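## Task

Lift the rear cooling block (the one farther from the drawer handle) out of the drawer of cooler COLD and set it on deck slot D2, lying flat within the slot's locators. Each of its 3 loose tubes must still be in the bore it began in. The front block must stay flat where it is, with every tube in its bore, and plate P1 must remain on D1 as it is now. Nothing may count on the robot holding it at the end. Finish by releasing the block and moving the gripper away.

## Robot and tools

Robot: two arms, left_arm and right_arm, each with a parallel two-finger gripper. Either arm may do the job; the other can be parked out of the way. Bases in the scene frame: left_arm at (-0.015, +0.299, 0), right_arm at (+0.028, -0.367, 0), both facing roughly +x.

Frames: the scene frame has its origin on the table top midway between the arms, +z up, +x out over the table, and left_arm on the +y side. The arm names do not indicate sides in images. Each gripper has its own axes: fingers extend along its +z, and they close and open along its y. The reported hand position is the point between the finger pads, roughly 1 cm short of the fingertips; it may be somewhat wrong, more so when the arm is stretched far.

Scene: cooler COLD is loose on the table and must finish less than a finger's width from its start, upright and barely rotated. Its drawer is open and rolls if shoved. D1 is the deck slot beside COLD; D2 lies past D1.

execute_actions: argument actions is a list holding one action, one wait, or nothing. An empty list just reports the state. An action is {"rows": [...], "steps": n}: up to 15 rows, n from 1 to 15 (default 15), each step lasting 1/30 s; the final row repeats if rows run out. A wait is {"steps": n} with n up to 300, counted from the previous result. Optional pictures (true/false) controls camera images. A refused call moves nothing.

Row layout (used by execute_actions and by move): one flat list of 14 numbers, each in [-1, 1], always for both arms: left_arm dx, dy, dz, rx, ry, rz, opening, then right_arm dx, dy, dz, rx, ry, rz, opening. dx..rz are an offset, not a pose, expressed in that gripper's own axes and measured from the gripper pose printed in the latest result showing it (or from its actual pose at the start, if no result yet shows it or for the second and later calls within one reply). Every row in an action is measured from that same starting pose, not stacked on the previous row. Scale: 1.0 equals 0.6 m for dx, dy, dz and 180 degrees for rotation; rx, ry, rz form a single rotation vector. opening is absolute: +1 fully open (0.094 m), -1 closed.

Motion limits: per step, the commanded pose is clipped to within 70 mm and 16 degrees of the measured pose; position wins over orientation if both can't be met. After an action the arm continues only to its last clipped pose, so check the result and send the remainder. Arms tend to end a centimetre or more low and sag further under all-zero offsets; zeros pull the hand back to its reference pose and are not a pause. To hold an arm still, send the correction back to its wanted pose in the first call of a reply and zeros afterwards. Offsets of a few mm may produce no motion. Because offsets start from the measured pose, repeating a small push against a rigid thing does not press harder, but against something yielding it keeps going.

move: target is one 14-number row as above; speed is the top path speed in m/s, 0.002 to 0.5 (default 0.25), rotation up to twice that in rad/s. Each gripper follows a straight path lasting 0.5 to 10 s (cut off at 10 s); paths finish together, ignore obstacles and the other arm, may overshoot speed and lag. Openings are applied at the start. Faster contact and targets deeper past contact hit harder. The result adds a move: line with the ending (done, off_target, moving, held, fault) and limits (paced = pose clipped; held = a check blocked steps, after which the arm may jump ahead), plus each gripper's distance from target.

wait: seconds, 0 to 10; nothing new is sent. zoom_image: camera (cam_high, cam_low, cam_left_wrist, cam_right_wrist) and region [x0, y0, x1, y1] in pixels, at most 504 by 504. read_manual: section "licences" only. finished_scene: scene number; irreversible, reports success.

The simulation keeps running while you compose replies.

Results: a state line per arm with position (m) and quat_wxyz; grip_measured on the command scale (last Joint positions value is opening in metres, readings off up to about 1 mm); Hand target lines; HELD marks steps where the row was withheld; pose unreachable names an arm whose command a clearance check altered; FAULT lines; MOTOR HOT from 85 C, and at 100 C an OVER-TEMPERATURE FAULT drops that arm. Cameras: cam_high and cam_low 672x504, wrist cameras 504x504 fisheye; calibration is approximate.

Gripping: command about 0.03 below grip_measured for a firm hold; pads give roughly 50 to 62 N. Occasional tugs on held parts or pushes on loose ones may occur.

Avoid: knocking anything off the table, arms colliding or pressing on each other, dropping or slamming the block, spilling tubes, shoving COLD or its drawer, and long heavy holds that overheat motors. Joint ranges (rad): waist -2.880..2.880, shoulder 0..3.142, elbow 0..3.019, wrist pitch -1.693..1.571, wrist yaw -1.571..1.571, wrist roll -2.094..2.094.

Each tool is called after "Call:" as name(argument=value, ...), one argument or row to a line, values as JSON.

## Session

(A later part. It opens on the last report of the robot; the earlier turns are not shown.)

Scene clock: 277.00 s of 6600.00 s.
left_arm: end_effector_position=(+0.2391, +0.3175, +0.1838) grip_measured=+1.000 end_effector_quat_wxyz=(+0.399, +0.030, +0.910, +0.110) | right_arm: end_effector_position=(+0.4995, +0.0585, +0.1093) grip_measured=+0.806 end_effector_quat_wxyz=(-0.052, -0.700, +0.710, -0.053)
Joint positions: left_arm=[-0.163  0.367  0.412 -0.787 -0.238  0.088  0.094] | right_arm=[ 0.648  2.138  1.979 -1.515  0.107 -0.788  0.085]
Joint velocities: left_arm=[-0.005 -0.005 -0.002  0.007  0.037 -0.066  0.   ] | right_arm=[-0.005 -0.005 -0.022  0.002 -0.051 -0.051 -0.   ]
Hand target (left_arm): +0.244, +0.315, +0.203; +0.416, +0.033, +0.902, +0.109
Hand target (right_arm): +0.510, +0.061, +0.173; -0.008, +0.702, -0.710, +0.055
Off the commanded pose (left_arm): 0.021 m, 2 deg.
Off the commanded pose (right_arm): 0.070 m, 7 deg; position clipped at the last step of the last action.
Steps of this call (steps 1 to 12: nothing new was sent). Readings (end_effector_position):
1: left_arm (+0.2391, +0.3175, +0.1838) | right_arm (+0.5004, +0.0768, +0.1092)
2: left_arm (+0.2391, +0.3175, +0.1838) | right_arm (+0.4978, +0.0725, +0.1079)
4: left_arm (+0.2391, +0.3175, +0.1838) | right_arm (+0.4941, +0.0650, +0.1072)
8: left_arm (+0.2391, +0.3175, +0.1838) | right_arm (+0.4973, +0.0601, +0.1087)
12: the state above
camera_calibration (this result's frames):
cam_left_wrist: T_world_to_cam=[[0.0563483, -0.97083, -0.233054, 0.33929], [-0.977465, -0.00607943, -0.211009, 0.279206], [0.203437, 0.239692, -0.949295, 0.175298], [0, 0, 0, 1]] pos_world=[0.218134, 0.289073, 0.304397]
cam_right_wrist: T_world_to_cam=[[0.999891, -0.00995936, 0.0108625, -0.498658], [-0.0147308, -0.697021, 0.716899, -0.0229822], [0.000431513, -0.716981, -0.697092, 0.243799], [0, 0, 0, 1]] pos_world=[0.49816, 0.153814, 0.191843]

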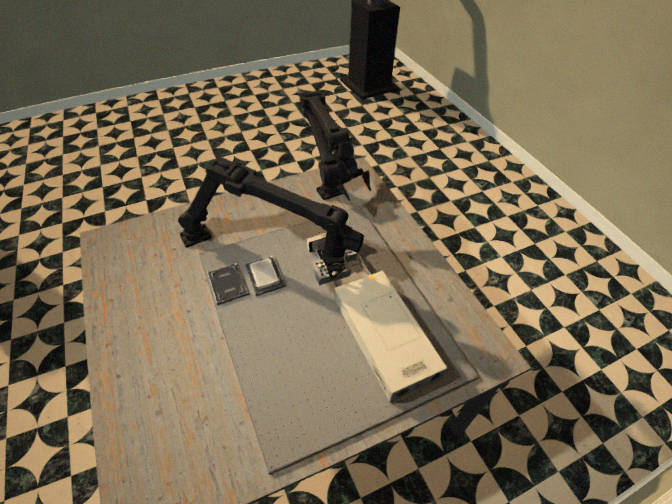

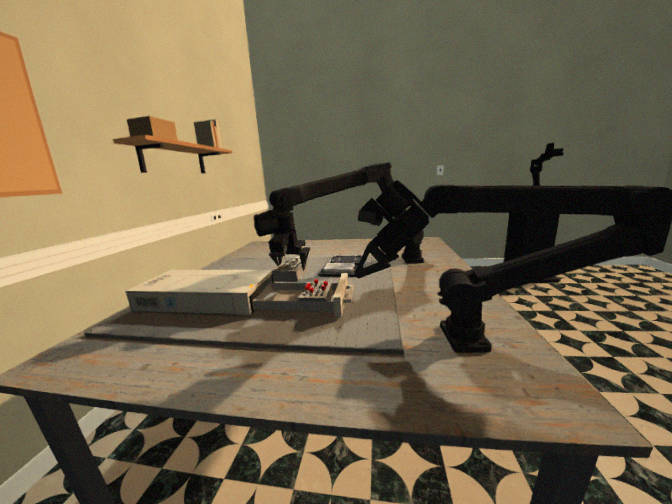

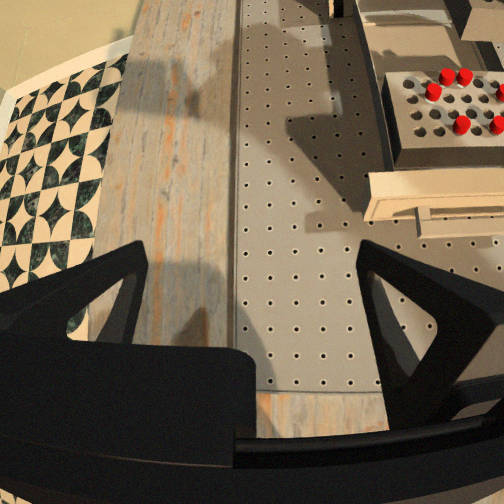

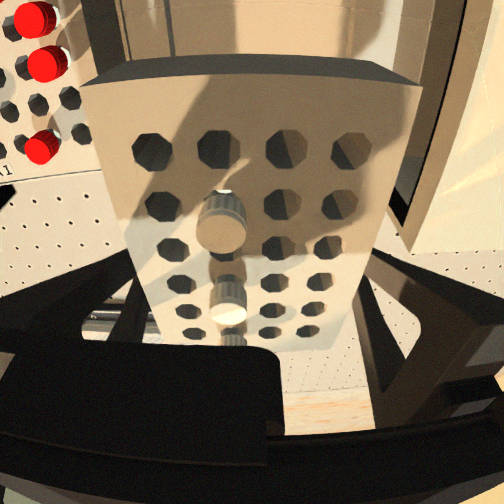

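Call:
execute_actions(
  actions=[
    {"rows":[[-0.03,0.004,-0.016,0,-0.012,0,1,0.031,-0.022,-0.105,0.028,-0.028,0.0042,0.762],[-0.03,0.004,-0.016,0,-0.012,0,1,0.0375,-0.022,-0.104,0.028,-0.028,0.0042,0.762],[-0.03,0.004,-0.016,0,-0.012,0,1,0.044,-0.022,-0.103,0.028,-0.028,0.0042,0.762],[-0.03,0.004,-0.016,0,-0.012,0,1,0.0507,-0.022,-0.102,0.028,-0.028,0.0042,0.762],[-0.03,0.004,-0.016,0,-0.012,0,1,0.0573,-0.022,-0.101,0.028,-0.028,0.0042,0.762],[-0.03,0.004,-0.016,0,-0.012,0,1,0.064,-0.022,-0.100,0.028,-0.028,0.0042,0.762],[-0.03,0.004,-0.016,0,-0.012,0,1,0.0705,-0.022,-0.099,0.028,-0.028,0.0042,0.762],[-0.03,0.004,-0.016,0,-0.012,0,1,0.077,-0.022,-0.098,0.028,-0.028,0.0042,0.762],[-0.03,0.004,-0.016,0,-0.012,0,1,0.0837,-0.022,-0.097,0.027,-0.028,0.0042,0.762],[-0.03,0.004,-0.016,0,-0.012,0,1,0.09,-0.022,-0.096,0.027,-0.028,0.0042,0.762],[-0.03,0.004,-0.016,0,-0.012,0,1,0.097,-0.022,-0.095,0.027,-0.028,0.0042,0.762],[-0.03,0.004,-0.016,0,-0.012,0,1,0.1035,-0.022,-0.094,0.027,-0.027,0.0042,0.762],[-0.03,0.004,-0.016,0,-0.012,0,1,0.11,-0.022,-0.093,0.027,-0.027,0.0042,0.762],[-0.03,0.004,-0.016,0,-0.012,0,1,0.1167,-0.022,-0.092,0.027,-0.027,0.0042,0.762],[-0.03,0.004,-0.016,0,-0.012,0,1,0.123,-0.022,-0.091,0.027,-0.027,0.0042,0.762]],"steps":15},
  ],
  pictures=false,
)

Call:
execute_actions(
  actions=[
    {"steps":10},
  ],
)

Scene clock: 285.93 s of 6600.00 s.
left_arm: end_effector_position=(+0.2391, +0.3175, +0.1838) grip_measured=+1.000 end_effector_quat_wxyz=(+0.399, +0.030, +0.910, +0.110) | right_arm: end_effector_position=(+0.4925, +0.0015, +0.1104) grip_measured=+0.806 end_effector_quat_wxyz=(-0.051, -0.697, +0.714, -0.050)
Joint positions: left_arm=[-0.163  0.367  0.412 -0.787 -0.238  0.088  0.094] | right_arm=[ 0.587  2.011  1.773 -1.429  0.107 -0.839  0.085]
Joint velocities: left_arm=[-0.005 -0.005  0.017  0.002  0.007 -0.007  0.   ] | right_arm=[-0.23  -0.239 -0.242  0.1   -0.022 -0.125  0.001]
Hand target (left_arm): +0.244, +0.315, +0.203; +0.416, +0.033, +0.902, +0.109
Hand target (right_arm): +0.507, -0.008, +0.171; -0.007, +0.699, -0.713, +0.055
Off the commanded pose (left_arm): 0.021 m, 2 deg.
Off the commanded pose (right_arm): 0.067 m, 7 deg.
Steps of this call (steps 1 to 90: nothing new was sent; then 5.43 s passed at rest; steps 91 to 105: all 15 steps of this action). Readings (end_effector_position):
91: left_arm (+0.2391, +0.3175, +0.1838) | right_arm (+0.4994, +0.0577, +0.1085)
92: left_arm (+0.2391, +0.3175, +0.1838) | right_arm (+0.4985, +0.0566, +0.1078)
94: left_arm (+0.2391, +0.3175, +0.1838) | right_arm (+0.4943, +0.0505, +0.1063)
98: left_arm (+0.2391, +0.3175, +0.1838) | right_arm (+0.4883, +0.0339, +0.1050)
105: the state above

Scene clock: 286.27 s of 6600.00 s.
left_arm: end_effector_position=(+0.2391, +0.3175, +0.1838) grip_measured=+1.000 end_effector_quat_wxyz=(+0.399, +0.030, +0.910, +0.110) | right_arm: end_effector_position=(+0.5008, -0.0159, +0.1207) grip_measured=+0.806 end_effector_quat_wxyz=(-0.044, -0.692, +0.719, -0.049)
Joint positions: left_arm=[-0.163  0.367  0.412 -0.787 -0.238  0.088  0.094] | right_arm=[ 0.555  1.982  1.756 -1.424  0.107 -0.857  0.085]
Joint velocities: left_arm=[ 0.015  0.005 -0.007  0.002 -0.037 -0.051  0.   ] | right_arm=[ 0.005  0.005 -0.017 -0.007  0.037 -0.051 -0.   ]
Hand target (left_arm): +0.244, +0.315, +0.203; +0.416, +0.033, +0.902, +0.109
Hand target (right_arm): +0.507, -0.008, +0.171; -0.007, +0.699, -0.713, +0.055
Off the commanded pose (left_arm): 0.021 m, 2 deg.
Off the commanded pose (right_arm): 0.055 m, 6 deg.
Steps of this call (steps 1 to 10: nothing new was sent). Readings (end_effector_position):
1: left_arm (+0.2391, +0.3175, +0.1838) | right_arm (+0.4935, -0.0032, +0.1119)
2: left_arm (+0.2391, +0.3175, +0.1838) | right_arm (+0.4946, -0.0073, +0.1135)
4: left_arm (+0.2391, +0.3175, +0.1838) | right_arm (+0.4977, -0.0131, +0.1169)
8: left_arm (+0.2391, +0.3175, +0.1838) | right_arm (+0.5009, -0.0161, +0.1205)
10: the state above
camera_calibration (this result's frames):
cam_left_wrist: T_world_to_cam=[[0.0563483, -0.97083, -0.233054, 0.33929], [-0.977465, -0.00607943, -0.211009, 0.279206], [0.203437, 0.239692, -0.949295, 0.175298], [0, 0, 0, 1]] pos_world=[0.218134, 0.289073, 0.304397]
cam_right_wrist: T_world_to_cam=[[0.999245, -0.0341311, 0.0185678, -0.501798], [-0.0372778, -0.707372, 0.705858, -0.0705321], [-0.0109573, -0.706017, -0.70811, 0.205624], [0, 0, 0, 1]] pos_world=[0.501043, 0.0781544, 0.204707]

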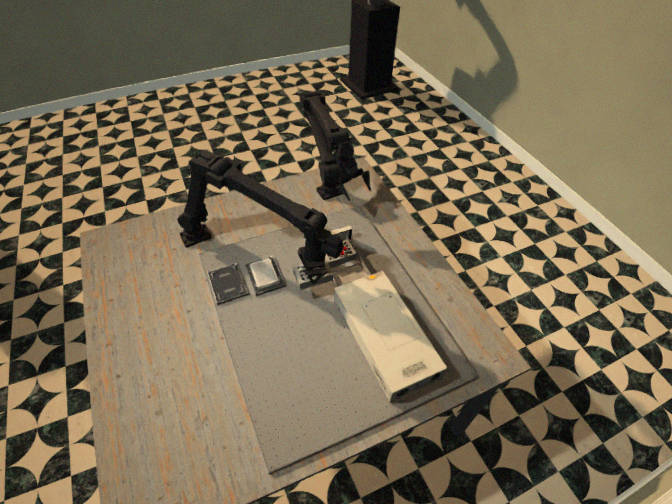

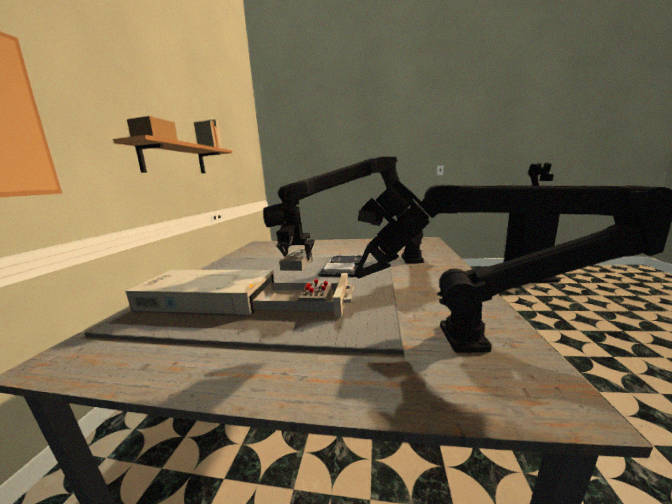

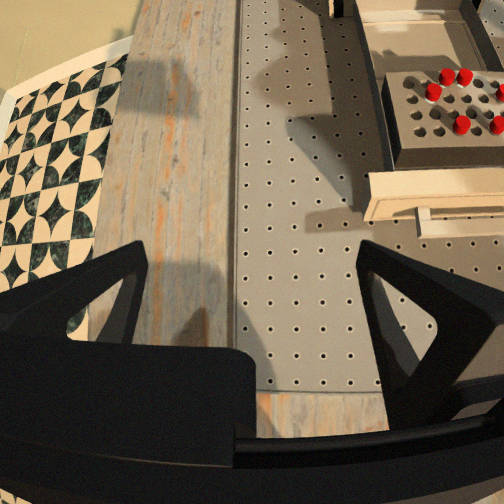

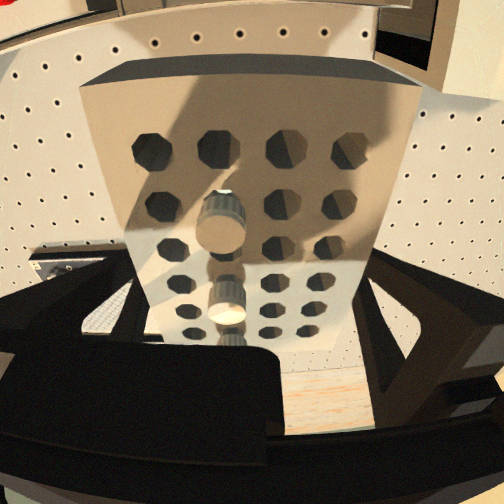

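Call:
execute_actions(
  actions=[
    {"rows":[[-0.03,0.004,-0.016,0,-0.012,0,1,0.012,-0.004,-0.0884,0.0215,-0.0186,0.003,0.762],[-0.03,0.004,-0.016,0,-0.012,0,1,0.0206,0.0004,-0.0898,0.0215,-0.0186,0.003,0.762],[-0.03,0.004,-0.016,0,-0.012,0,1,0.0294,0.005,-0.0912,0.0215,-0.0186,0.003,0.762],[-0.03,0.004,-0.016,0,-0.012,0,1,0.038,0.01,-0.0926,0.0215,-0.0186,0.003,0.762],[-0.03,0.004,-0.016,0,-0.012,0,1,0.047,0.0145,-0.094,0.0215,-0.0186,0.003,0.762],[-0.03,0.004,-0.016,0,-0.012,0,1,0.056,0.019,-0.0954,0.0215,-0.0186,0.003,0.762],[-0.03,0.004,-0.016,0,-0.012,0,1,0.0646,0.024,-0.0968,0.0215,-0.0186,0.003,0.762],[-0.03,0.004,-0.016,0,-0.012,0,1,0.0734,0.0286,-0.0982,0.0215,-0.0186,0.003,0.762],[-0.03,0.004,-0.016,0,-0.012,0,1,0.082,0.033,-0.0996,0.021,-0.018,0.003,0.762],[-0.03,0.004,-0.016,0,-0.012,0,1,0.091,0.038,-0.101,0.021,-0.018,0.003,0.762],[-0.03,0.004,-0.016,0,-0.012,0,1,0.1,0.0427,-0.1024,0.021,-0.017,0.003,0.762],[-0.03,0.004,-0.016,0,-0.012,0,1,0.1086,0.0474,-0.1038,0.021,-0.017,0.003,0.762],[-0.03,0.004,-0.016,0,-0.012,0,1,0.1174,0.052,-0.1052,0.021,-0.016,0.003,0.762],[-0.03,0.004,-0.016,0,-0.012,0,1,0.126,0.057,-0.1066,0.021,-0.016,0.003,0.762],[-0.03,0.004,-0.016,0,-0.012,0,1,0.135,0.0615,-0.108,0.021,-0.016,0.003,0.762]],"steps":15},
  ],
  pictures=false,
)

Call:
execute_actions(
  actions=[
    {"steps":12},
  ],
  pictures=false,
)

Scene clock: 298.50 s of 6600.00 s.
left_arm: end_effector_position=(+0.2391, +0.3175, +0.1838) grip_measured=+1.000 end_effector_quat_wxyz=(+0.399, +0.030, +0.910, +0.110) | right_arm: end_effector_position=(+0.4469, -0.0724, +0.1357) grip_measured=+0.805 end_effector_quat_wxyz=(-0.061, -0.692, +0.718, -0.047)
Joint positions: left_arm=[-0.163  0.367  0.412 -0.787 -0.238  0.088  0.094] | right_arm=[ 0.534  1.793  1.512 -1.4    0.107 -0.877  0.085]
Joint velocities: left_arm=[ 0.005 -0.005  0.007  0.017  0.051  0.037  0.   ] | right_arm=[-0.161 -0.523 -0.354  0.017  0.066 -0.081 -0.001]
Hand target (left_arm): +0.244, +0.315, +0.203; +0.416, +0.033, +0.902, +0.109
Hand target (right_arm): +0.456, -0.086, +0.189; +0.005, +0.690, -0.721, +0.057
Off the commanded pose (left_arm): 0.021 m, 2 deg.
Off the commanded pose (right_arm): 0.063 m, 7 deg.
Steps of this call (steps 1 to 90: nothing new was sent; then 8.73 s passed at rest; steps 91 to 105: all 15 steps of this action). Readings (end_effector_position):
91: left_arm (+0.2391, +0.3175, +0.1838) | right_arm (+0.5004, -0.0162, +0.1203)
92: left_arm (+0.2391, +0.3175, +0.1838) | right_arm (+0.4989, -0.0174, +0.1197)
94: left_arm (+0.2391, +0.3175, +0.1838) | right_arm (+0.4921, -0.0227, +0.1181)
98: left_arm (+0.2391, +0.3175, +0.1838) | right_arm (+0.4712, -0.0401, +0.1174)
105: the state above

Scene clock: 298.90 s of 6600.00 s.
left_arm: end_effector_position=(+0.2391, +0.3175, +0.1838) grip_measured=+1.000 end_effector_quat_wxyz=(+0.399, +0.030, +0.910, +0.110) | right_arm: end_effector_position=(+0.4468, -0.0893, +0.1582) grip_measured=+0.806 end_effector_quat_wxyz=(-0.042, -0.687, +0.724, -0.050)
Joint positions: left_arm=[-0.163  0.367  0.412 -0.787 -0.238  0.088  0.094] | right_arm=[ 0.509  1.728  1.486 -1.399  0.111 -0.89   0.085]
Joint velocities: left_arm=[-0.015 -0.005  0.002  0.007 -0.007 -0.037  0.   ] | right_arm=[-0.005  0.005  0.012  0.022 -0.007  0.037 -0.   ]
Hand target (left_arm): +0.244, +0.315, +0.203; +0.416, +0.033, +0.902, +0.109
Hand target (right_arm): +0.456, -0.086, +0.189; +0.005, +0.690, -0.721, +0.058
Off the commanded pose (left_arm): 0.021 m, 2 deg.
Off the commanded pose (right_arm): 0.040 m, 5 deg.
Steps of this call (steps 1 to 12: nothing new was sent). Readings (end_effector_position):
1: left_arm (+0.2391, +0.3175, +0.1838) | right_arm (+0.4449, -0.0770, +0.1399)
2: left_arm (+0.2391, +0.3175, +0.1838) | right_arm (+0.4440, -0.0811, +0.1440)
4: left_arm (+0.2391, +0.3175, +0.1838) | right_arm (+0.4450, -0.0860, +0.1520)
8: left_arm (+0.2391, +0.3175, +0.1838) | right_arm (+0.4471, -0.0890, +0.1586)
12: the state above

Call:
move(
  target=[-0.03,0.004,-0.016,0,-0.012,0,1,0.338,0.178,0.072,-0.0569,-0.0094,0.4746,0.762],
  speed=0.2,
)

Scene clock: 316.93 s of 6600.00 s.
left_arm: end_effector_position=(+0.2391, +0.3175, +0.1838) grip_measured=+1.000 end_effector_quat_wxyz=(+0.399, +0.030, +0.910, +0.110) | right_arm: end_effector_position=(+0.3145, -0.2869, +0.1153) grip_measured=+0.805 end_effector_quat_wxyz=(-0.078, -0.023, +0.997, +0.000)
Joint positions: left_arm=[-0.163  0.367  0.412 -0.787 -0.238  0.088  0.094] | right_arm=[ 0.138  1.299  0.88  -1.304 -0.036  0.204  0.085]
Joint velocities: left_arm=[-0.005 -0.024 -0.002 -0.022  0.022 -0.051  0.   ] | right_arm=[ 0.005 -0.005 -0.012 -0.012 -0.022  0.051 -0.001]
Hand target (left_arm): +0.244, +0.315, +0.203; +0.416, +0.033, +0.902, +0.109
Hand target (right_arm): +0.326, -0.286, +0.135; -0.044, -0.010, +0.999, +0.010
Off the commanded pose (left_arm): 0.021 m, 2 deg.
Off the commanded pose (right_arm): 0.029 m, 4 deg.
After step 90, 10.83 s passed at rest.
move: off_target (left_arm, right_arm)
camera_calibration (this result's frames):
cam_left_wrist: T_world_to_cam=[[0.0563483, -0.97083, -0.233054, 0.33929], [-0.977465, -0.00607943, -0.211009, 0.279206], [0.203437, 0.239692, -0.949295, 0.175298], [0, 0, 0, 1]] pos_world=[0.218134, 0.289073, 0.304397]
cam_right_wrist: T_world_to_cam=[[0.0499316, -0.99874, 0.00504742, -0.301386], [-0.690548, -0.0308717, 0.722627, 0.132218], [-0.721561, -0.0395674, -0.691219, 0.421093], [0, 0, 0, 1]] pos_world=[0.410196, -0.280263, 0.197044]

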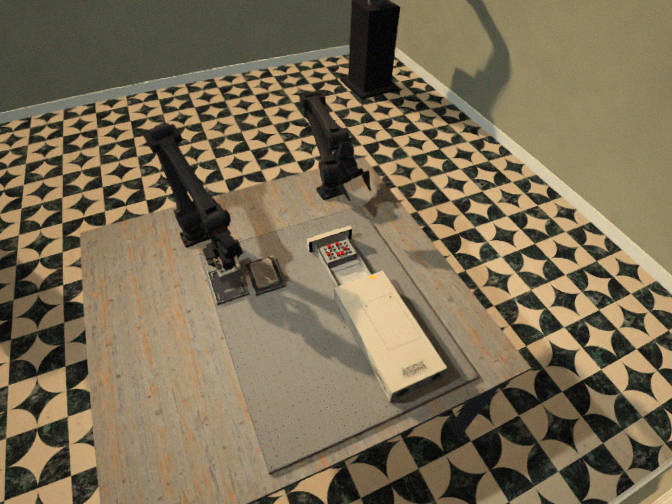

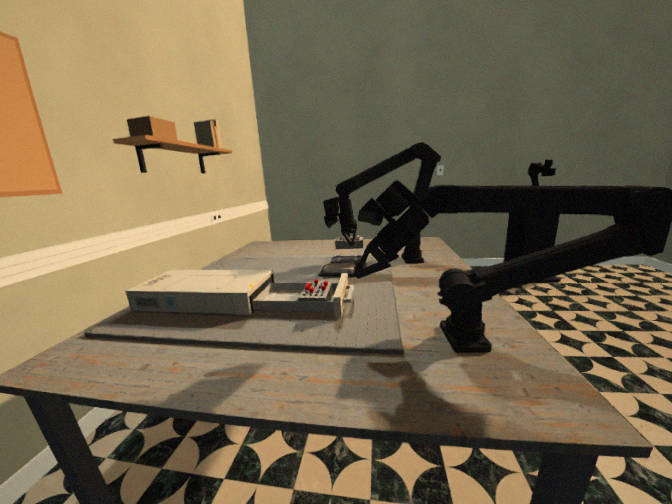

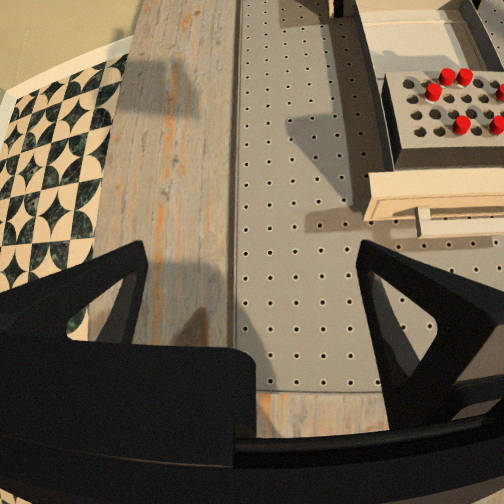

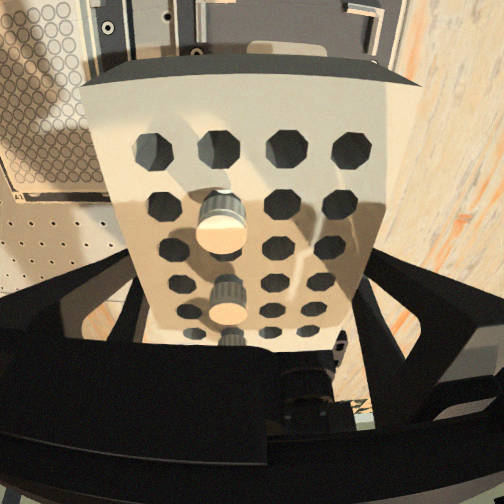

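Call:
execute_actions(
  actions=[
    {"rows":[[-0.03,0.004,-0.016,0,-0.012,0,1,-0.018,-0.004,-0.029,-0.0045,-0.0218,0.009,0.762],[-0.03,0.004,-0.016,0,-0.012,0,1,-0.022,-0.007,-0.022,-0.0045,-0.0218,0.01,0.762],[-0.03,0.004,-0.016,0,-0.012,0,1,-0.025,-0.011,-0.015,-0.0045,-0.0218,0.011,0.762],[-0.03,0.004,-0.016,0,-0.012,0,1,-0.029,-0.014,-0.008,-0.0045,-0.0218,0.012,0.762],[-0.03,0.004,-0.016,0,-0.012,0,1,-0.032,-0.018,-0.001,-0.0045,-0.0218,0.013,0.762],[-0.03,0.004,-0.016,0,-0.012,0,1,-0.036,-0.021,0.006,-0.0045,-0.0218,0.014,0.762],[-0.03,0.004,-0.016,0,-0.012,0,1,-0.039,-0.025,0.013,-0.0045,-0.0218,0.015,0.762],[-0.03,0.004,-0.016,0,-0.012,0,1,-0.043,-0.028,0.02,-0.0045,-0.0218,0.015,0.762],[-0.03,0.004,-0.016,0,-0.012,0,1,-0.046,-0.032,0.027,-0.0045,-0.0218,0.015,0.762],[-0.03,0.004,-0.016,0,-0.012,0,1,-0.05,-0.0355,0.034,-0.0045,-0.0218,0.015,0.762]],"steps":15},
  ],
  pictures=false,
)

Call:
execute_actions(
  actions=[
    {"steps":10},
  ],
)

Scene clock: 328.13 s of 6600.00 s.
left_arm: end_effector_position=(+0.2391, +0.3175, +0.1838) grip_measured=+1.000 end_effector_quat_wxyz=(+0.399, +0.030, +0.910, +0.110) | right_arm: end_effector_position=(+0.3274, -0.3075, +0.0746) grip_measured=+0.805 end_effector_quat_wxyz=(-0.075, +0.009, +0.997, +0.000)
Joint positions: left_arm=[-0.163  0.367  0.412 -0.787 -0.238  0.088  0.094] | right_arm=[ 0.065  1.373  0.829 -1.174 -0.029  0.197  0.085]
Joint velocities: left_arm=[ 0.005 -0.015  0.012 -0.017  0.037  0.022  0.   ] | right_arm=[ 0.005  0.093 -0.061  0.027 -0.022 -0.11   0.   ]
Hand target (left_arm): +0.244, +0.315, +0.203; +0.416, +0.033, +0.902, +0.109
Hand target (right_arm): +0.341, -0.307, +0.091; -0.044, +0.001, +0.999, +0.007
Off the commanded pose (left_arm): 0.021 m, 2 deg.
Off the commanded pose (right_arm): 0.021 m, 4 deg.
Steps of this call (steps 1 to 90: nothing new was sent; then 7.70 s passed at rest; steps 91 to 105: all 15 steps of this action). Readings (end_effector_position):
91: left_arm (+0.2391, +0.3175, +0.1838) | right_arm (+0.3146, -0.2868, +0.1151)
92: left_arm (+0.2391, +0.3175, +0.1838) | right_arm (+0.3151, -0.2868, +0.1145)
94: left_arm (+0.2391, +0.3175, +0.1838) | right_arm (+0.3174, -0.2875, +0.1117)
98: left_arm (+0.2391, +0.3175, +0.1838) | right_arm (+0.3234, -0.2944, +0.1006)
105: the state above

Scene clock: 328.47 s of 6600.00 s.
left_arm: end_effector_position=(+0.2391, +0.3175, +0.1838) grip_measured=+1.000 end_effector_quat_wxyz=(+0.399, +0.030, +0.910, +0.110) | right_arm: end_effector_position=(+0.3264, -0.3077, +0.0730) grip_measured=+0.805 end_effector_quat_wxyz=(-0.076, +0.007, +0.997, +0.000)
Joint positions: left_arm=[-0.163  0.367  0.412 -0.787 -0.238  0.088  0.094] | right_arm=[ 0.065  1.375  0.826 -1.172 -0.029  0.193  0.085]
Joint velocities: left_arm=[ 0.005  0.015  0.007 -0.022  0.022  0.007  0.   ] | right_arm=[-0.005 -0.015 -0.007 -0.007 -0.081 -0.022  0.001]
Hand target (left_arm): +0.244, +0.315, +0.203; +0.416, +0.033, +0.902, +0.109
Hand target (right_arm): +0.341, -0.307, +0.091; -0.044, +0.001, +0.999, +0.007
Off the commanded pose (left_arm): 0.021 m, 2 deg.
Off the commanded pose (right_arm): 0.023 m, 4 deg.
Steps of this call (steps 1 to 10: nothing new was sent). Readings (end_effector_position):
1: left_arm (+0.2391, +0.3175, +0.1838) | right_arm (+0.3267, -0.3077, +0.0733)
2: left_arm (+0.2391, +0.3175, +0.1838) | right_arm (+0.3263, -0.3078, +0.0731)
4: left_arm (+0.2391, +0.3175, +0.1838) | right_arm (+0.3262, -0.3078, +0.0730)
8: left_arm (+0.2391, +0.3175, +0.1838) | right_arm (+0.3264, -0.3077, +0.0730)
10: the state above
camera_calibration (this result's frames):
cam_left_wrist: T_world_to_cam=[[0.0563483, -0.97083, -0.233054, 0.33929], [-0.977465, -0.00607943, -0.211009, 0.279206], [0.203437, 0.239692, -0.949295, 0.175298], [0, 0, 0, 1]] pos_world=[0.218134, 0.289073, 0.304397]
cam_right_wrist: T_world_to_cam=[[-0.0102107, -0.999903, 0.00949151, -0.303657], [-0.693722, 0.0139196, 0.720109, 0.185408], [-0.720171, 0.000768333, -0.693796, 0.411812], [0, 0, 0, 1]] pos_world=[0.422096, -0.306525, 0.155082]

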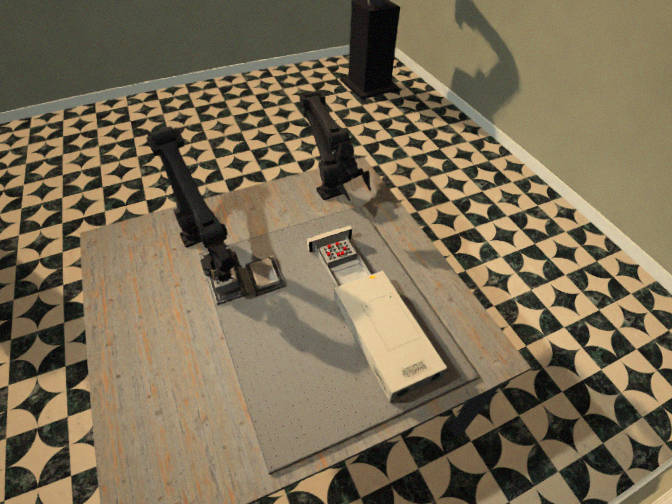

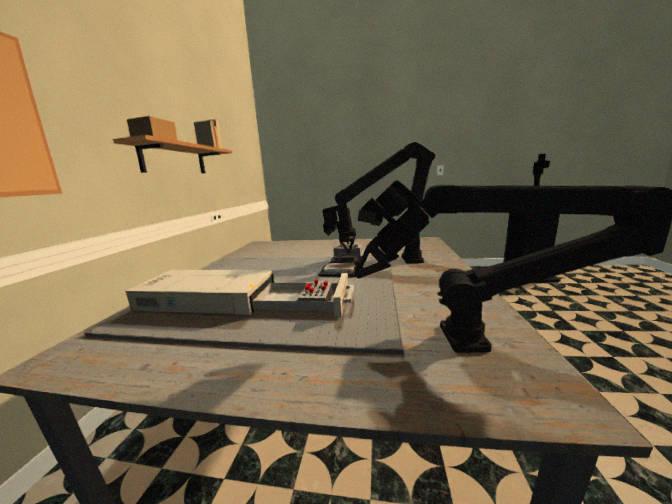

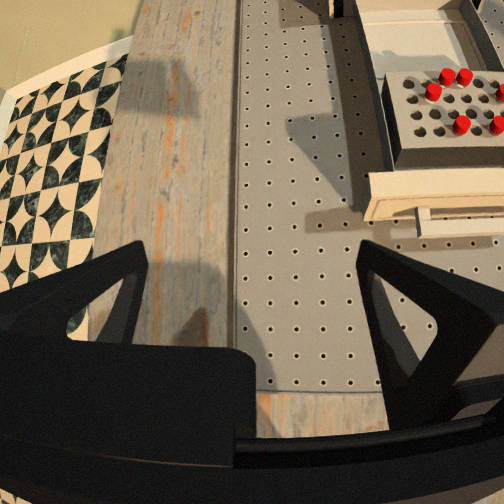

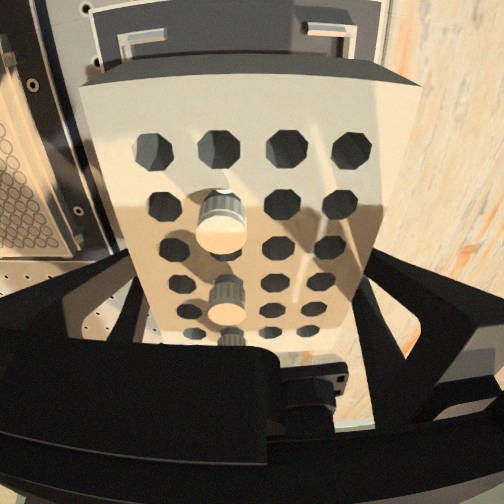

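Call:
execute_actions(
  actions=[
    {"rows":[[-0.03,0.004,-0.016,0,-0.012,0,1,-0.024,0.004,-0.031,-0.0043,-0.0215,-0.008,0.762],[-0.03,0.004,-0.016,0,-0.012,0,1,-0.027,0.006,-0.029,-0.0043,-0.0217,-0.011,0.762],[-0.03,0.004,-0.016,0,-0.012,0,1,-0.03,0.008,-0.027,-0.0043,-0.0219,-0.014,0.762],[-0.03,0.004,-0.016,0,-0.012,0,1,-0.0323,0.0105,-0.0253,-0.0043,-0.0219,-0.016,0.762]],"steps":15},
  ],
)

Scene clock: 339.73 s of 6600.00 s.
left_arm: end_effector_position=(+0.2391, +0.3175, +0.1838) grip_measured=+1.000 end_effector_quat_wxyz=(+0.399, +0.030, +0.910, +0.110) | right_arm: end_effector_position=(+0.3311, -0.3069, +0.0702) grip_measured=+0.805 end_effector_quat_wxyz=(-0.069, -0.006, +0.998, +0.003)
Joint positions: left_arm=[-0.163  0.367  0.412 -0.787 -0.238  0.088  0.094] | right_arm=[ 0.065  1.382  0.826 -1.151 -0.029  0.167  0.085]
Joint velocities: left_arm=[-0.005 -0.005  0.002  0.022 -0.022  0.037  0.   ] | right_arm=[-0.005  0.005  0.002 -0.002  0.051 -0.051 -0.001]
Hand target (left_arm): +0.244, +0.315, +0.203; +0.416, +0.033, +0.902, +0.109
Hand target (right_arm): +0.347, -0.302, +0.085; -0.042, -0.018, +0.999, +0.008
Off the commanded pose (left_arm): 0.021 m, 2 deg.
Off the commanded pose (right_arm): 0.023 m, 3 deg.
Steps of this call (steps 1 to 90: nothing new was sent; then 7.77 s passed at rest; steps 91 to 105: all 15 steps of this action). Readings (end_effector_position):
91: left_arm (+0.2391, +0.3175, +0.1838) | right_arm (+0.3266, -0.3077, +0.0729)
92: left_arm (+0.2391, +0.3175, +0.1838) | right_arm (+0.3272, -0.3076, +0.0729)
94: left_arm (+0.2391, +0.3175, +0.1838) | right_arm (+0.3290, -0.3073, +0.0725)
98: left_arm (+0.2391, +0.3175, +0.1838) | right_arm (+0.3312, -0.3069, +0.0712)
105: the state above
camera_calibration (this result's frames):
cam_left_wrist: T_world_to_cam=[[0.0563483, -0.97083, -0.233054, 0.33929], [-0.977465, -0.00607943, -0.211009, 0.279206], [0.203437, 0.239692, -0.949295, 0.175298], [0, 0, 0, 1]] pos_world=[0.218134, 0.289073, 0.304397]
cam_right_wrist: T_world_to_cam=[[0.0149868, -0.999882, 0.00326648, -0.310624], [-0.703778, -0.00822791, 0.710372, 0.187893], [-0.710261, -0.0129451, -0.703819, 0.406451], [0, 0, 0, 1]] pos_world=[0.425577, -0.30378, 0.153609]

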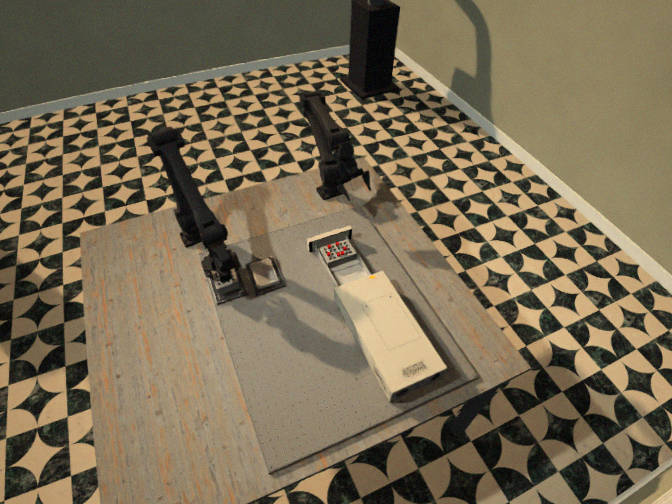

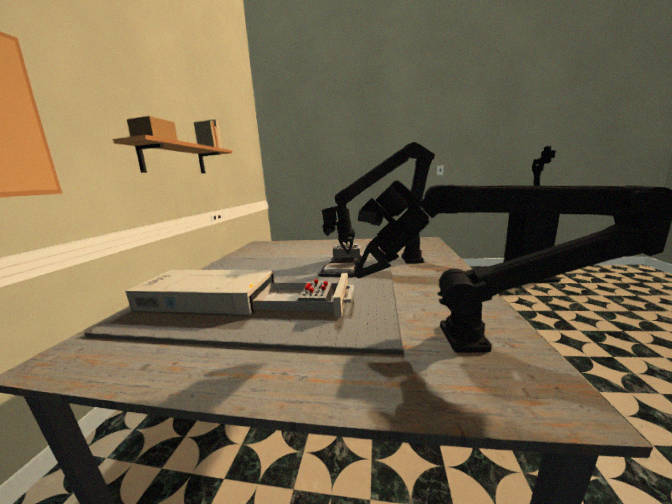

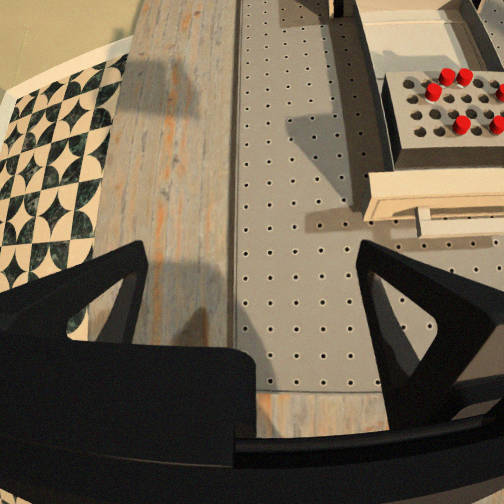

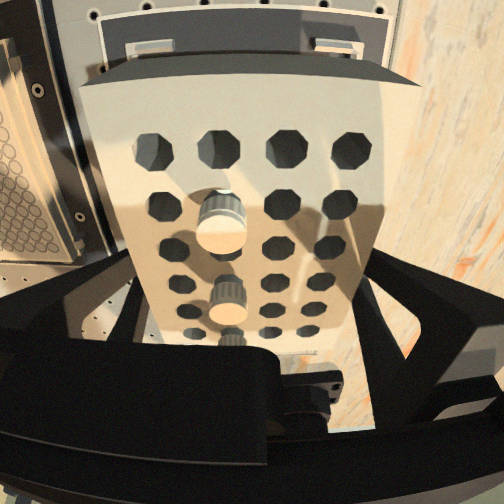

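Call:
execute_actions(
  actions=[
    {"rows":[[-0.03,0.004,-0.016,0,-0.012,0,1,-0.0215,0.0145,-0.0283,-0.002,-0.0169,-0.0067,0.762]],"steps":15},
  ],
)

Scene clock: 345.70 s of 6600.00 s.
left_arm: end_effector_position=(+0.2391, +0.3175, +0.1838) grip_measured=+1.000 end_effector_quat_wxyz=(+0.399, +0.030, +0.910, +0.110) | right_arm: end_effector_position=(+0.3308, -0.3055, +0.0702) grip_measured=+0.805 end_effector_quat_wxyz=(-0.069, -0.009, +0.998, +0.002)
Joint positions: left_arm=[-0.163  0.367  0.412 -0.787 -0.238  0.088  0.094] | right_arm=[ 0.07   1.382  0.826 -1.151 -0.029  0.166  0.085]
Joint velocities: left_arm=[-0.015 -0.005 -0.012  0.007  0.007  0.037  0.   ] | right_arm=[-0.005 -0.005  0.017 -0.007  0.051 -0.051 -0.   ]
Hand target (left_arm): +0.244, +0.315, +0.203; +0.416, +0.033, +0.902, +0.109
Hand target (right_arm): +0.345, -0.298, +0.085; -0.043, -0.016, +0.999, +0.006
Off the commanded pose (left_arm): 0.021 m, 2 deg.
Off the commanded pose (right_arm): 0.023 m, 3 deg.
Steps of this call (steps 1 to 90: nothing new was sent; then 2.47 s passed at rest; steps 91 to 105: all 15 steps of this action). Readings (end_effector_position):
91: left_arm (+0.2391, +0.3175, +0.1838) | right_arm (+0.3311, -0.3068, +0.0702)
92: left_arm (+0.2391, +0.3175, +0.1838) | right_arm (+0.3311, -0.3066, +0.0702)
94: left_arm (+0.2391, +0.3175, +0.1838) | right_arm (+0.3310, -0.3062, +0.0702)
98: left_arm (+0.2391, +0.3175, +0.1838) | right_arm (+0.3308, -0.3055, +0.0702)
105: the state above
camera_calibration (this result's frames):
cam_left_wrist: T_world_to_cam=[[0.0563483, -0.97083, -0.233054, 0.33929], [-0.977465, -0.00607943, -0.211009, 0.279206], [0.203437, 0.239692, -0.949295, 0.175298], [0, 0, 0, 1]] pos_world=[0.218134, 0.289073, 0.304397]
cam_right_wrist: T_world_to_cam=[[0.0210746, -0.999773, 0.00305523, -0.3112], [-0.703719, -0.0126631, 0.710366, 0.186335], [-0.710166, -0.0171207, -0.703826, 0.404965], [0, 0, 0, 1]] pos_world=[0.425278, -0.301837, 0.15361]

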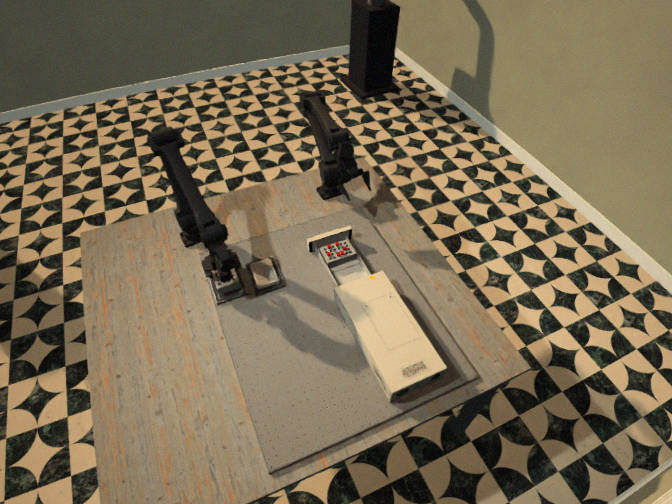

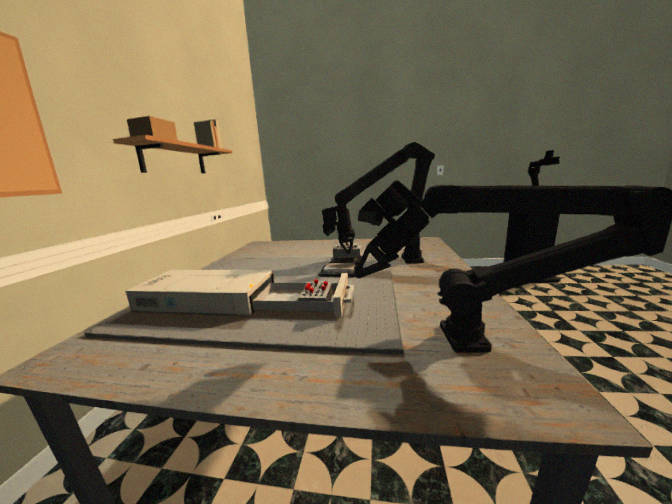

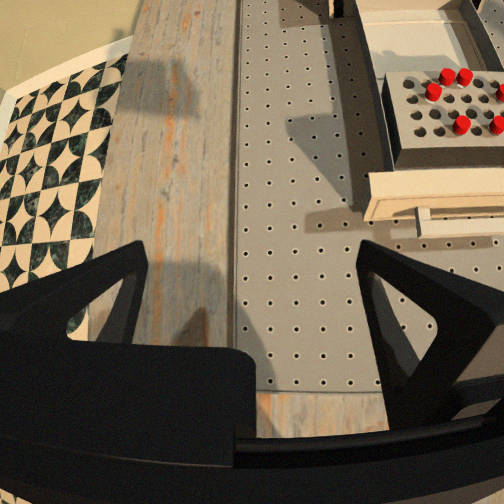

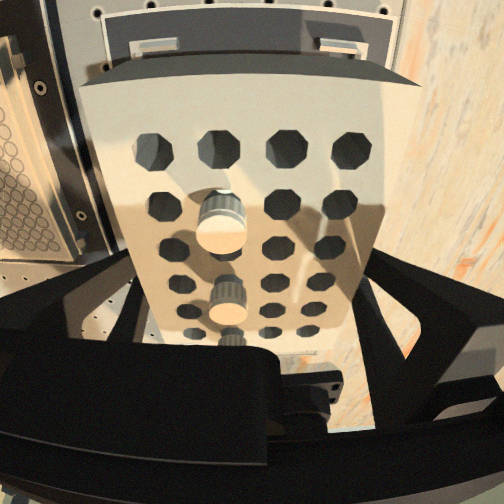

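Call:
execute_actions(
  actions=[
    {"rows":[[-0.03,0.004,-0.016,0,-0.012,0,1,-0.0225,0.008,-0.026,-0.0027,-0.0175,-0.0026,0.762],[-0.03,0.004,-0.016,0,-0.012,0,1,-0.023,0.008,-0.024,-0.0027,-0.0175,-0.0026,0.762],[-0.03,0.004,-0.016,0,-0.012,0,1,-0.0235,0.008,-0.022,-0.0027,-0.0175,-0.0026,0.762],[-0.03,0.004,-0.016,0,-0.012,0,1,-0.024,0.008,-0.02,-0.0027,-0.0175,-0.0026,0.762],[-0.03,0.004,-0.016,0,-0.012,0,1,-0.0243,0.008,-0.018,-0.0027,-0.0175,-0.0026,0.762],[-0.03,0.004,-0.016,0,-0.012,0,1,-0.0246,0.008,-0.016,-0.0027,-0.0175,-0.0026,0.762],[-0.03,0.004,-0.016,0,-0.012,0,1,-0.025,0.008,-0.014,-0.0027,-0.0175,-0.0026,0.762],[-0.03,0.004,-0.016,0,-0.012,0,1,-0.0253,0.008,-0.012,-0.0027,-0.0175,-0.0026,0.762]],"steps":15},
  ],
  pictures=false,
)

Call:
execute_actions(
  actions=[
    {"steps":6},
  ],
)

Call:
zoom_image(
  camera="cam_right_wrist",
  region=[70, 0, 430, 120],
)

Scene clock: 353.73 s of 6600.00 s.
left_arm: end_effector_position=(+0.2391, +0.3175, +0.1838) grip_measured=+1.000 end_effector_quat_wxyz=(+0.399, +0.030, +0.910, +0.110) | right_arm: end_effector_position=(+0.3352, -0.3047, +0.0636) grip_measured=+0.805 end_effector_quat_wxyz=(-0.064, -0.009, +0.998, +0.003)
Joint positions: left_arm=[-0.163  0.367  0.412 -0.787 -0.238  0.088  0.094] | right_arm=[ 0.07   1.398  0.822 -1.121 -0.029  0.166  0.085]
Joint velocities: left_arm=[-0.005  0.005  0.022 -0.002 -0.007  0.007  0.   ] | right_arm=[-0.015 -0.005 -0.046 -0.007  0.007  0.051 -0.   ]
Hand target (left_arm): +0.244, +0.315, +0.203; +0.416, +0.033, +0.902, +0.109
Hand target (right_arm): +0.346, -0.301, +0.075; -0.042, -0.013, +0.999, +0.007
Off the commanded pose (left_arm): 0.021 m, 2 deg.
Off the commanded pose (right_arm): 0.017 m, 3 deg.
Steps of this call (steps 1 to 90: nothing new was sent; then 4.53 s passed at rest; steps 91 to 105: all 15 steps of this action). Readings (end_effector_position):
91: left_arm (+0.2391, +0.3175, +0.1838) | right_arm (+0.3309, -0.3055, +0.0701)
92: left_arm (+0.2391, +0.3175, +0.1838) | right_arm (+0.3311, -0.3054, +0.0701)
94: left_arm (+0.2391, +0.3175, +0.1838) | right_arm (+0.3323, -0.3052, +0.0699)
98: left_arm (+0.2391, +0.3175, +0.1838) | right_arm (+0.3354, -0.3046, +0.0679)
105: the state above

Scene clock: 353.93 s of 6600.00 s.
left_arm: end_effector_position=(+0.2391, +0.3175, +0.1838) grip_measured=+1.000 end_effector_quat_wxyz=(+0.399, +0.030, +0.910, +0.110) | right_arm: end_effector_position=(+0.3343, -0.3048, +0.0630) grip_measured=+0.805 end_effector_quat_wxyz=(-0.065, -0.009, +0.998, +0.003)
Joint positions: left_arm=[-0.163  0.367  0.412 -0.787 -0.238  0.088  0.094] | right_arm=[ 0.07   1.398  0.82  -1.121 -0.029  0.166  0.085]
Joint velocities: left_arm=[ 0.015 -0.005 -0.012  0.007  0.022 -0.037  0.   ] | right_arm=[-0.015 -0.015 -0.002 -0.002 -0.007 -0.066 -0.001]
Hand target (left_arm): +0.244, +0.315, +0.203; +0.416, +0.033, +0.902, +0.109
Hand target (right_arm): +0.346, -0.301, +0.075; -0.042, -0.013, +0.999, +0.007
Off the commanded pose (left_arm): 0.021 m, 2 deg.
Off the commanded pose (right_arm): 0.018 m, 3 deg.
Steps of this call (steps 1 to 6: nothing new was sent). Readings (end_effector_position):
1: left_arm (+0.2391, +0.3175, +0.1838) | right_arm (+0.3348, -0.3047, +0.0634)
2: left_arm (+0.2391, +0.3175, +0.1838) | right_arm (+0.3345, -0.3048, +0.0631)
4: left_arm (+0.2391, +0.3175, +0.1838) | right_arm (+0.3343, -0.3048, +0.0630)
6: the state above
camera_calibration (this result's frames):
cam_left_wrist: T_world_to_cam=[[0.0563483, -0.97083, -0.233054, 0.33929], [-0.977465, -0.00607943, -0.211009, 0.279206], [0.203437, 0.239692, -0.949295, 0.175298], [0, 0, 0, 1]] pos_world=[0.218134, 0.289073, 0.304397]
cam_right_wrist: T_world_to_cam=[[0.0210551, -0.999777, 0.00167981, -0.310507], [-0.709554, -0.0137593, 0.704517, 0.195844], [-0.704336, -0.0160256, -0.709686, 0.401174], [0, 0, 0, 1]] pos_world=[0.428061, -0.301314, 0.147253]

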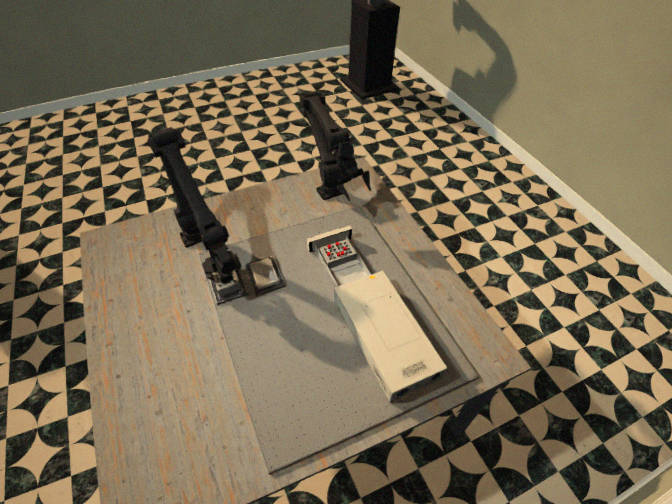

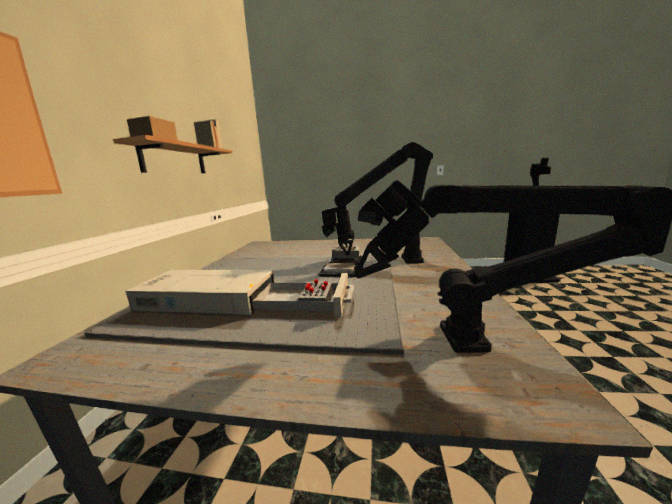

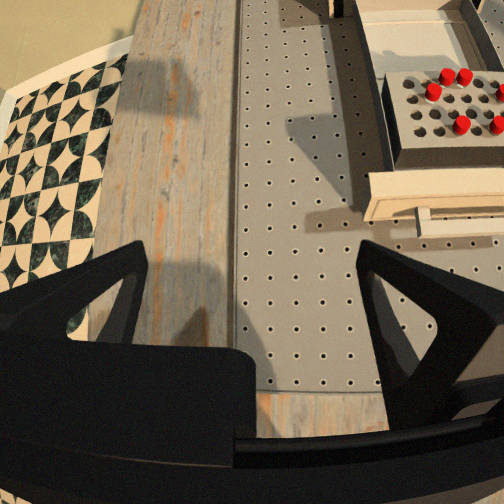

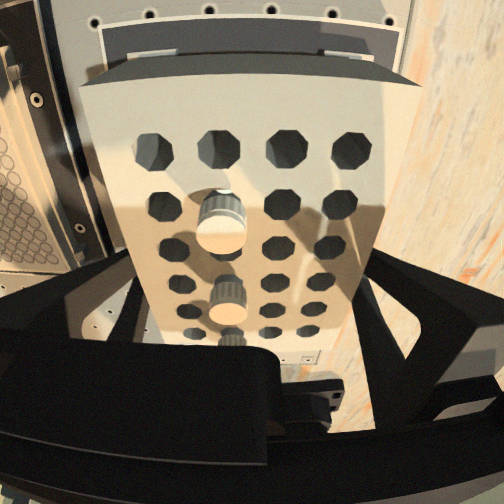

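Region (70, 0, 430, 120) of cam_right_wrist's 504x504 image, scaled by 1.400, with more detail than that image has.

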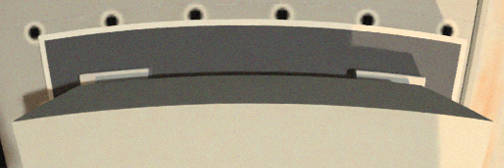

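Call:
execute_actions(
  actions=[
    {"rows":[[-0.03,0.004,-0.016,0,-0.012,0,1,-0.0118,0.0055,-0.0175,-0.0018,-0.0119,-0.0023,0.762]],"steps":15},
  ],
)

Call:
zoom_image(
  camera="cam_right_wrist",
  region=[70, 0, 430, 120],
)

Scene clock: 359.93 s of 6600.00 s.
left_arm: end_effector_position=(+0.2391, +0.3175, +0.1838) grip_measured=+1.000 end_effector_quat_wxyz=(+0.399, +0.030, +0.910, +0.110) | right_arm: end_effector_position=(+0.3303, -0.3056, +0.0603) grip_measured=+0.805 end_effector_quat_wxyz=(-0.069, -0.009, +0.998, +0.002)
Joint positions: left_arm=[-0.163  0.367  0.412 -0.787 -0.238  0.088  0.094] | right_arm=[ 0.07   1.398  0.811 -1.12  -0.029  0.166  0.085]
Joint velocities: left_arm=[-0.005  0.005 -0.022 -0.007 -0.095 -0.022  0.   ] | right_arm=[-0.015 -0.015  0.002  0.007 -0.022 -0.037 -0.   ]
Hand target (left_arm): +0.244, +0.315, +0.203; +0.416, +0.033, +0.902, +0.109
Hand target (right_arm): +0.342, -0.302, +0.073; -0.046, -0.013, +0.999, +0.006
Off the commanded pose (left_arm): 0.021 m, 2 deg.
Off the commanded pose (right_arm): 0.018 m, 3 deg.
Steps of this call (steps 1 to 90: nothing new was sent; then 2.50 s passed at rest; steps 91 to 105: all 15 steps of this action). Readings (end_effector_position):
91: left_arm (+0.2391, +0.3175, +0.1838) | right_arm (+0.3341, -0.3049, +0.0628)
92: left_arm (+0.2391, +0.3175, +0.1838) | right_arm (+0.3338, -0.3049, +0.0626)
94: left_arm (+0.2391, +0.3175, +0.1838) | right_arm (+0.3326, -0.3052, +0.0617)
98: left_arm (+0.2391, +0.3175, +0.1838) | right_arm (+0.3305, -0.3055, +0.0604)
105: the state above
camera_calibration (this result's frames):
cam_left_wrist: T_world_to_cam=[[0.0563483, -0.97083, -0.233054, 0.33929], [-0.977465, -0.00607943, -0.211009, 0.279206], [0.203437, 0.239692, -0.949295, 0.175298], [0, 0, 0, 1]] pos_world=[0.218134, 0.289073, 0.304397]
cam_right_wrist: T_world_to_cam=[[0.0210746, -0.999773, 0.00305523, -0.311254], [-0.703719, -0.0126631, 0.710366, 0.193018], [-0.710166, -0.0171207, -0.703826, 0.397632], [0, 0, 0, 1]] pos_world=[0.424774, -0.301931, 0.143701]

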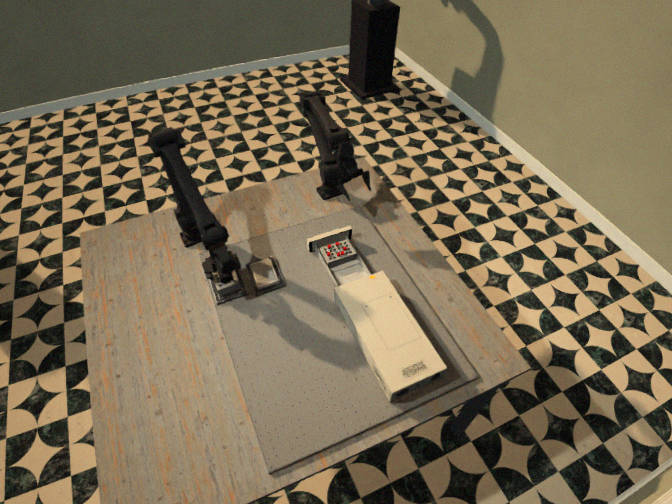

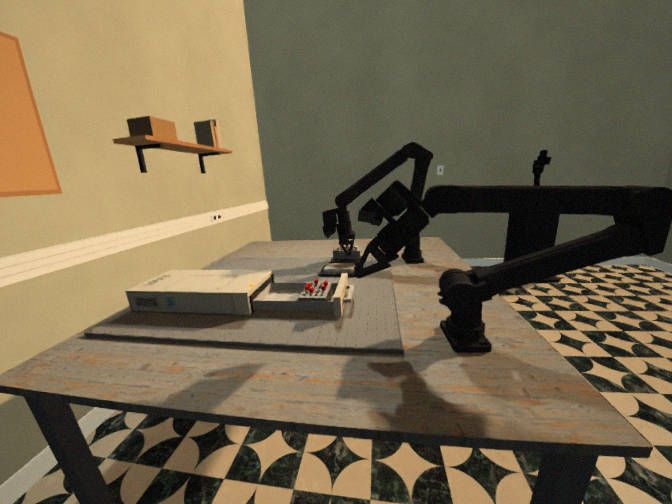

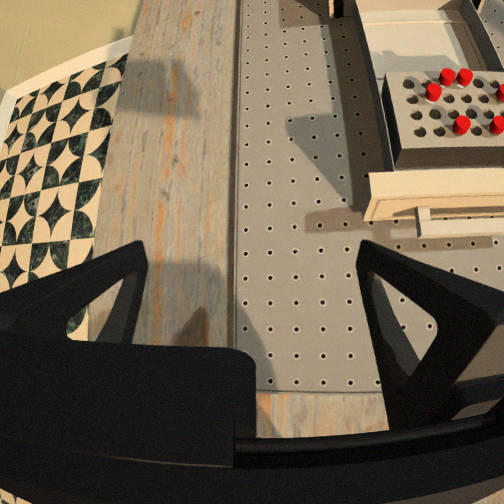

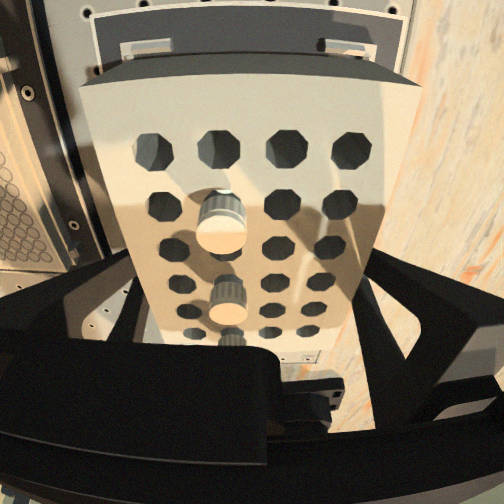

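Region (70, 0, 430, 120) of cam_right_wrist's 504x504 image, scaled by 1.400, with more detail than that image has.

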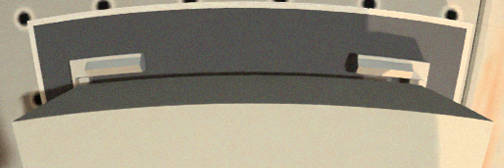

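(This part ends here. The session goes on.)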